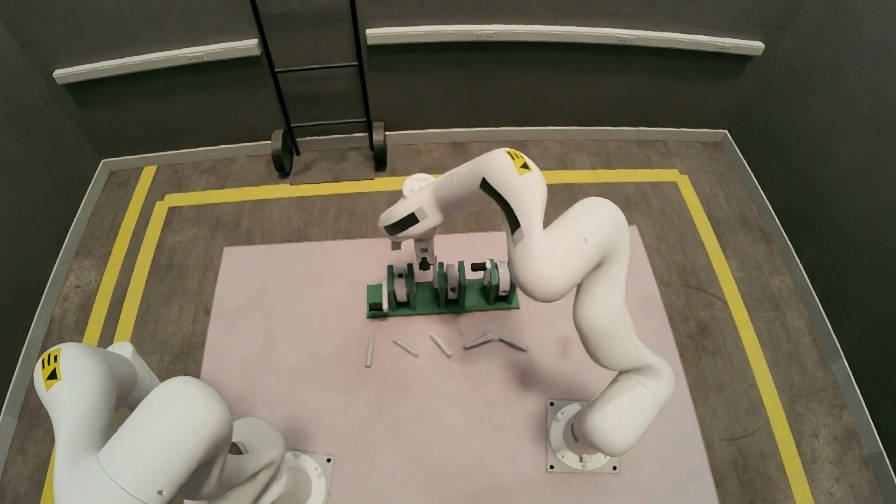

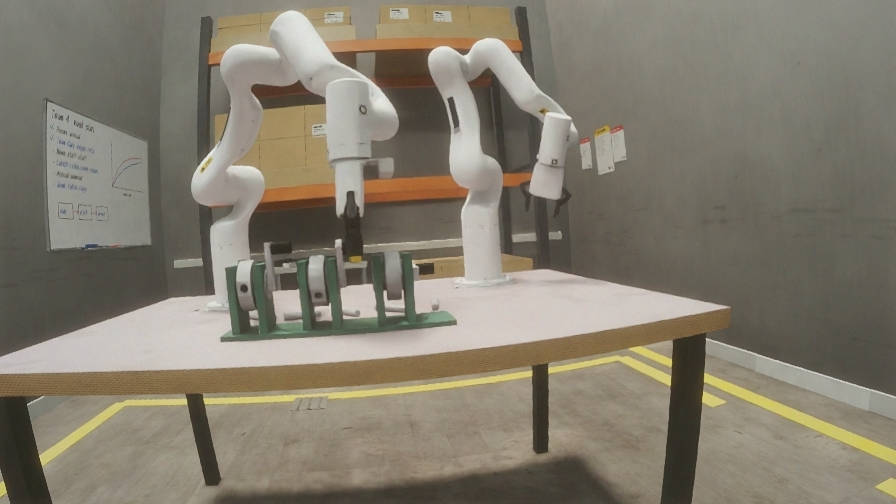

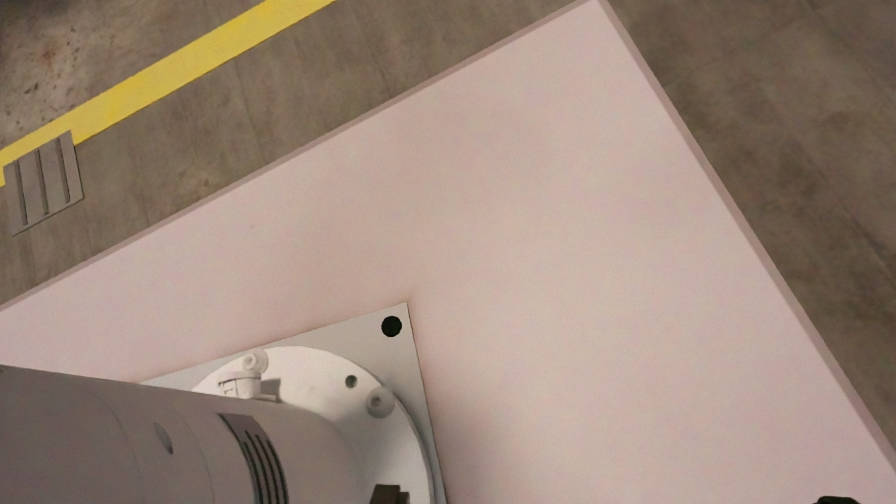

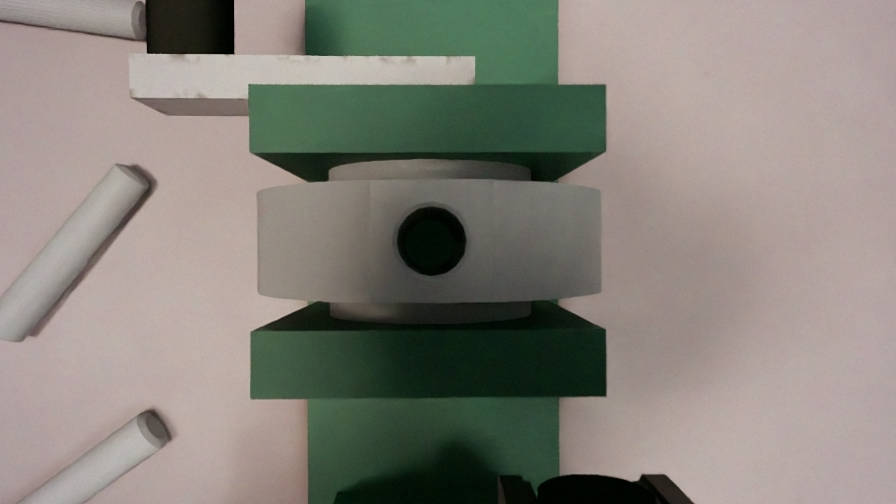

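Scene clock: 124.33 s.
left_arm: end_effector_position=(+0.0244, +0.6032, +0.2212) grip_measured=+1.00 end_effector_quat_wxyz=(-0.172, +0.218, +0.955, -0.103) end_effector_velocity=(-0.000, +0.000, +0.000) end_effector_angular_velocity=(-0.000, +0.001, -0.001) | right_arm: end_effector_position=(+0.4996, +0.0247, +0.1729) grip_measured=-0.47 end_effector_quat_wxyz=(-0.000, +0.707, +0.708, -0.002) end_effector_velocity=(+0.001, -0.000, +0.002) end_effector_angular_velocity=(+0.001, -0.001, +0.000)
Joint names: [shoulder, elbow, waist, forearm roll, wrist pitch, wrist roll]
Joint positions: left_arm=[ 0.164 -0.334  1.097  0.309 -0.855 -2.002  0.084] | right_arm=[-0.658 -1.289  0.876  0.001 -0.635 -0.853  0.024]
Joint velocities: left_arm=[-0.001 -0.     0.     0.001 -0.001 -0.     0.   ] | right_arm=[ 0.003 -0.001 -0.001 -0.001 -0.002 -0.    -0.   ]
Joint targets: left_arm=[0.164 -0.334 1.097 0.309 -0.855 -2.002] | right_arm=[-0.656 -1.290 0.875 0.001 -0.636 -0.853]
move: done; limits=none; left_arm: farthest joint: the waist, 0.000 radians from its target (0.000 radians at the start); right_arm: farthest joint: the waist, 0.001 radians from its target (0.036 radians at the start)
camera_calibration (this result's frames):
cam_left_wrist: T_world_to_cam=[[0.359937, 0.887167, -0.288756, -0.448224], [0.855829, -0.437197, -0.276433, 0.374764], [-0.371485, -0.147627, -0.916627, 0.431807], [0, 0, 0, 1]] pos_world=[0.00100846, 0.625241, 0.369975]
cam_right_wrist: T_world_to_cam=[[0.999932, 0.00843015, 0.00808873, -0.472464], [0.00842626, -0.999964, 0.000515061, 0.0874692], [0.00809279, -0.000446868, -0.999967, 0.300322], [0, 0, 0, 1]] pos_world=[0.469265, 0.0915833, 0.304089]

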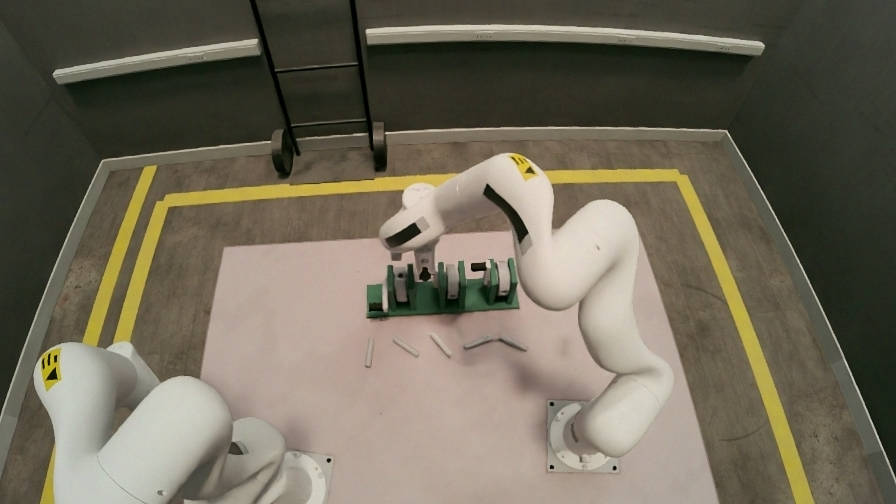

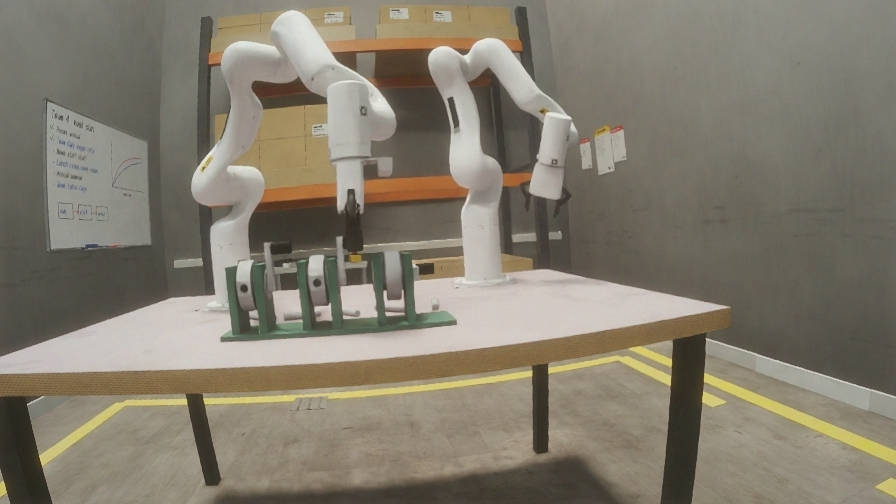

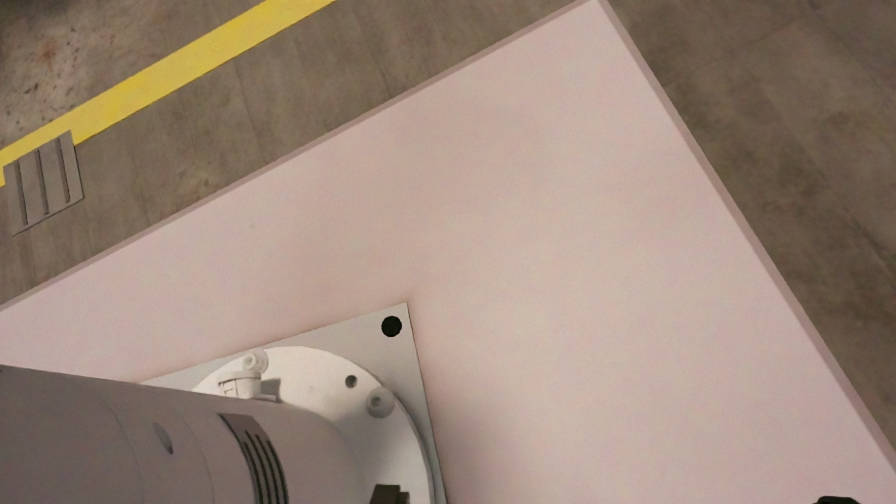

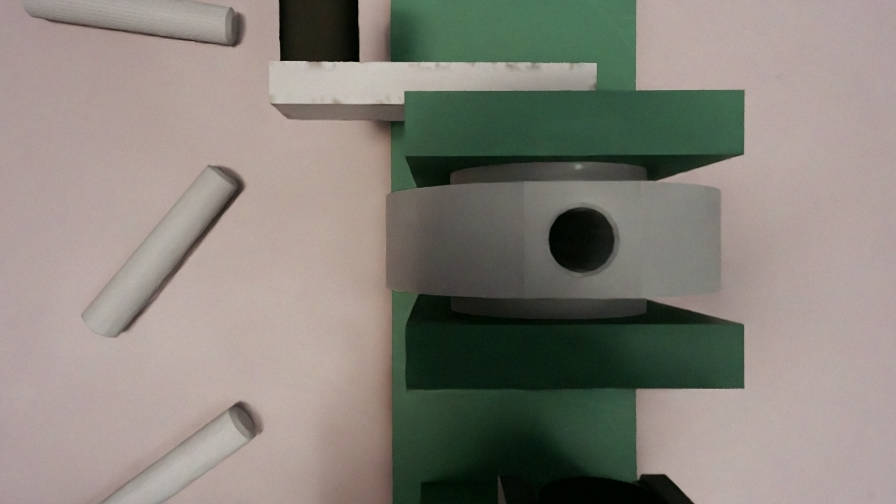

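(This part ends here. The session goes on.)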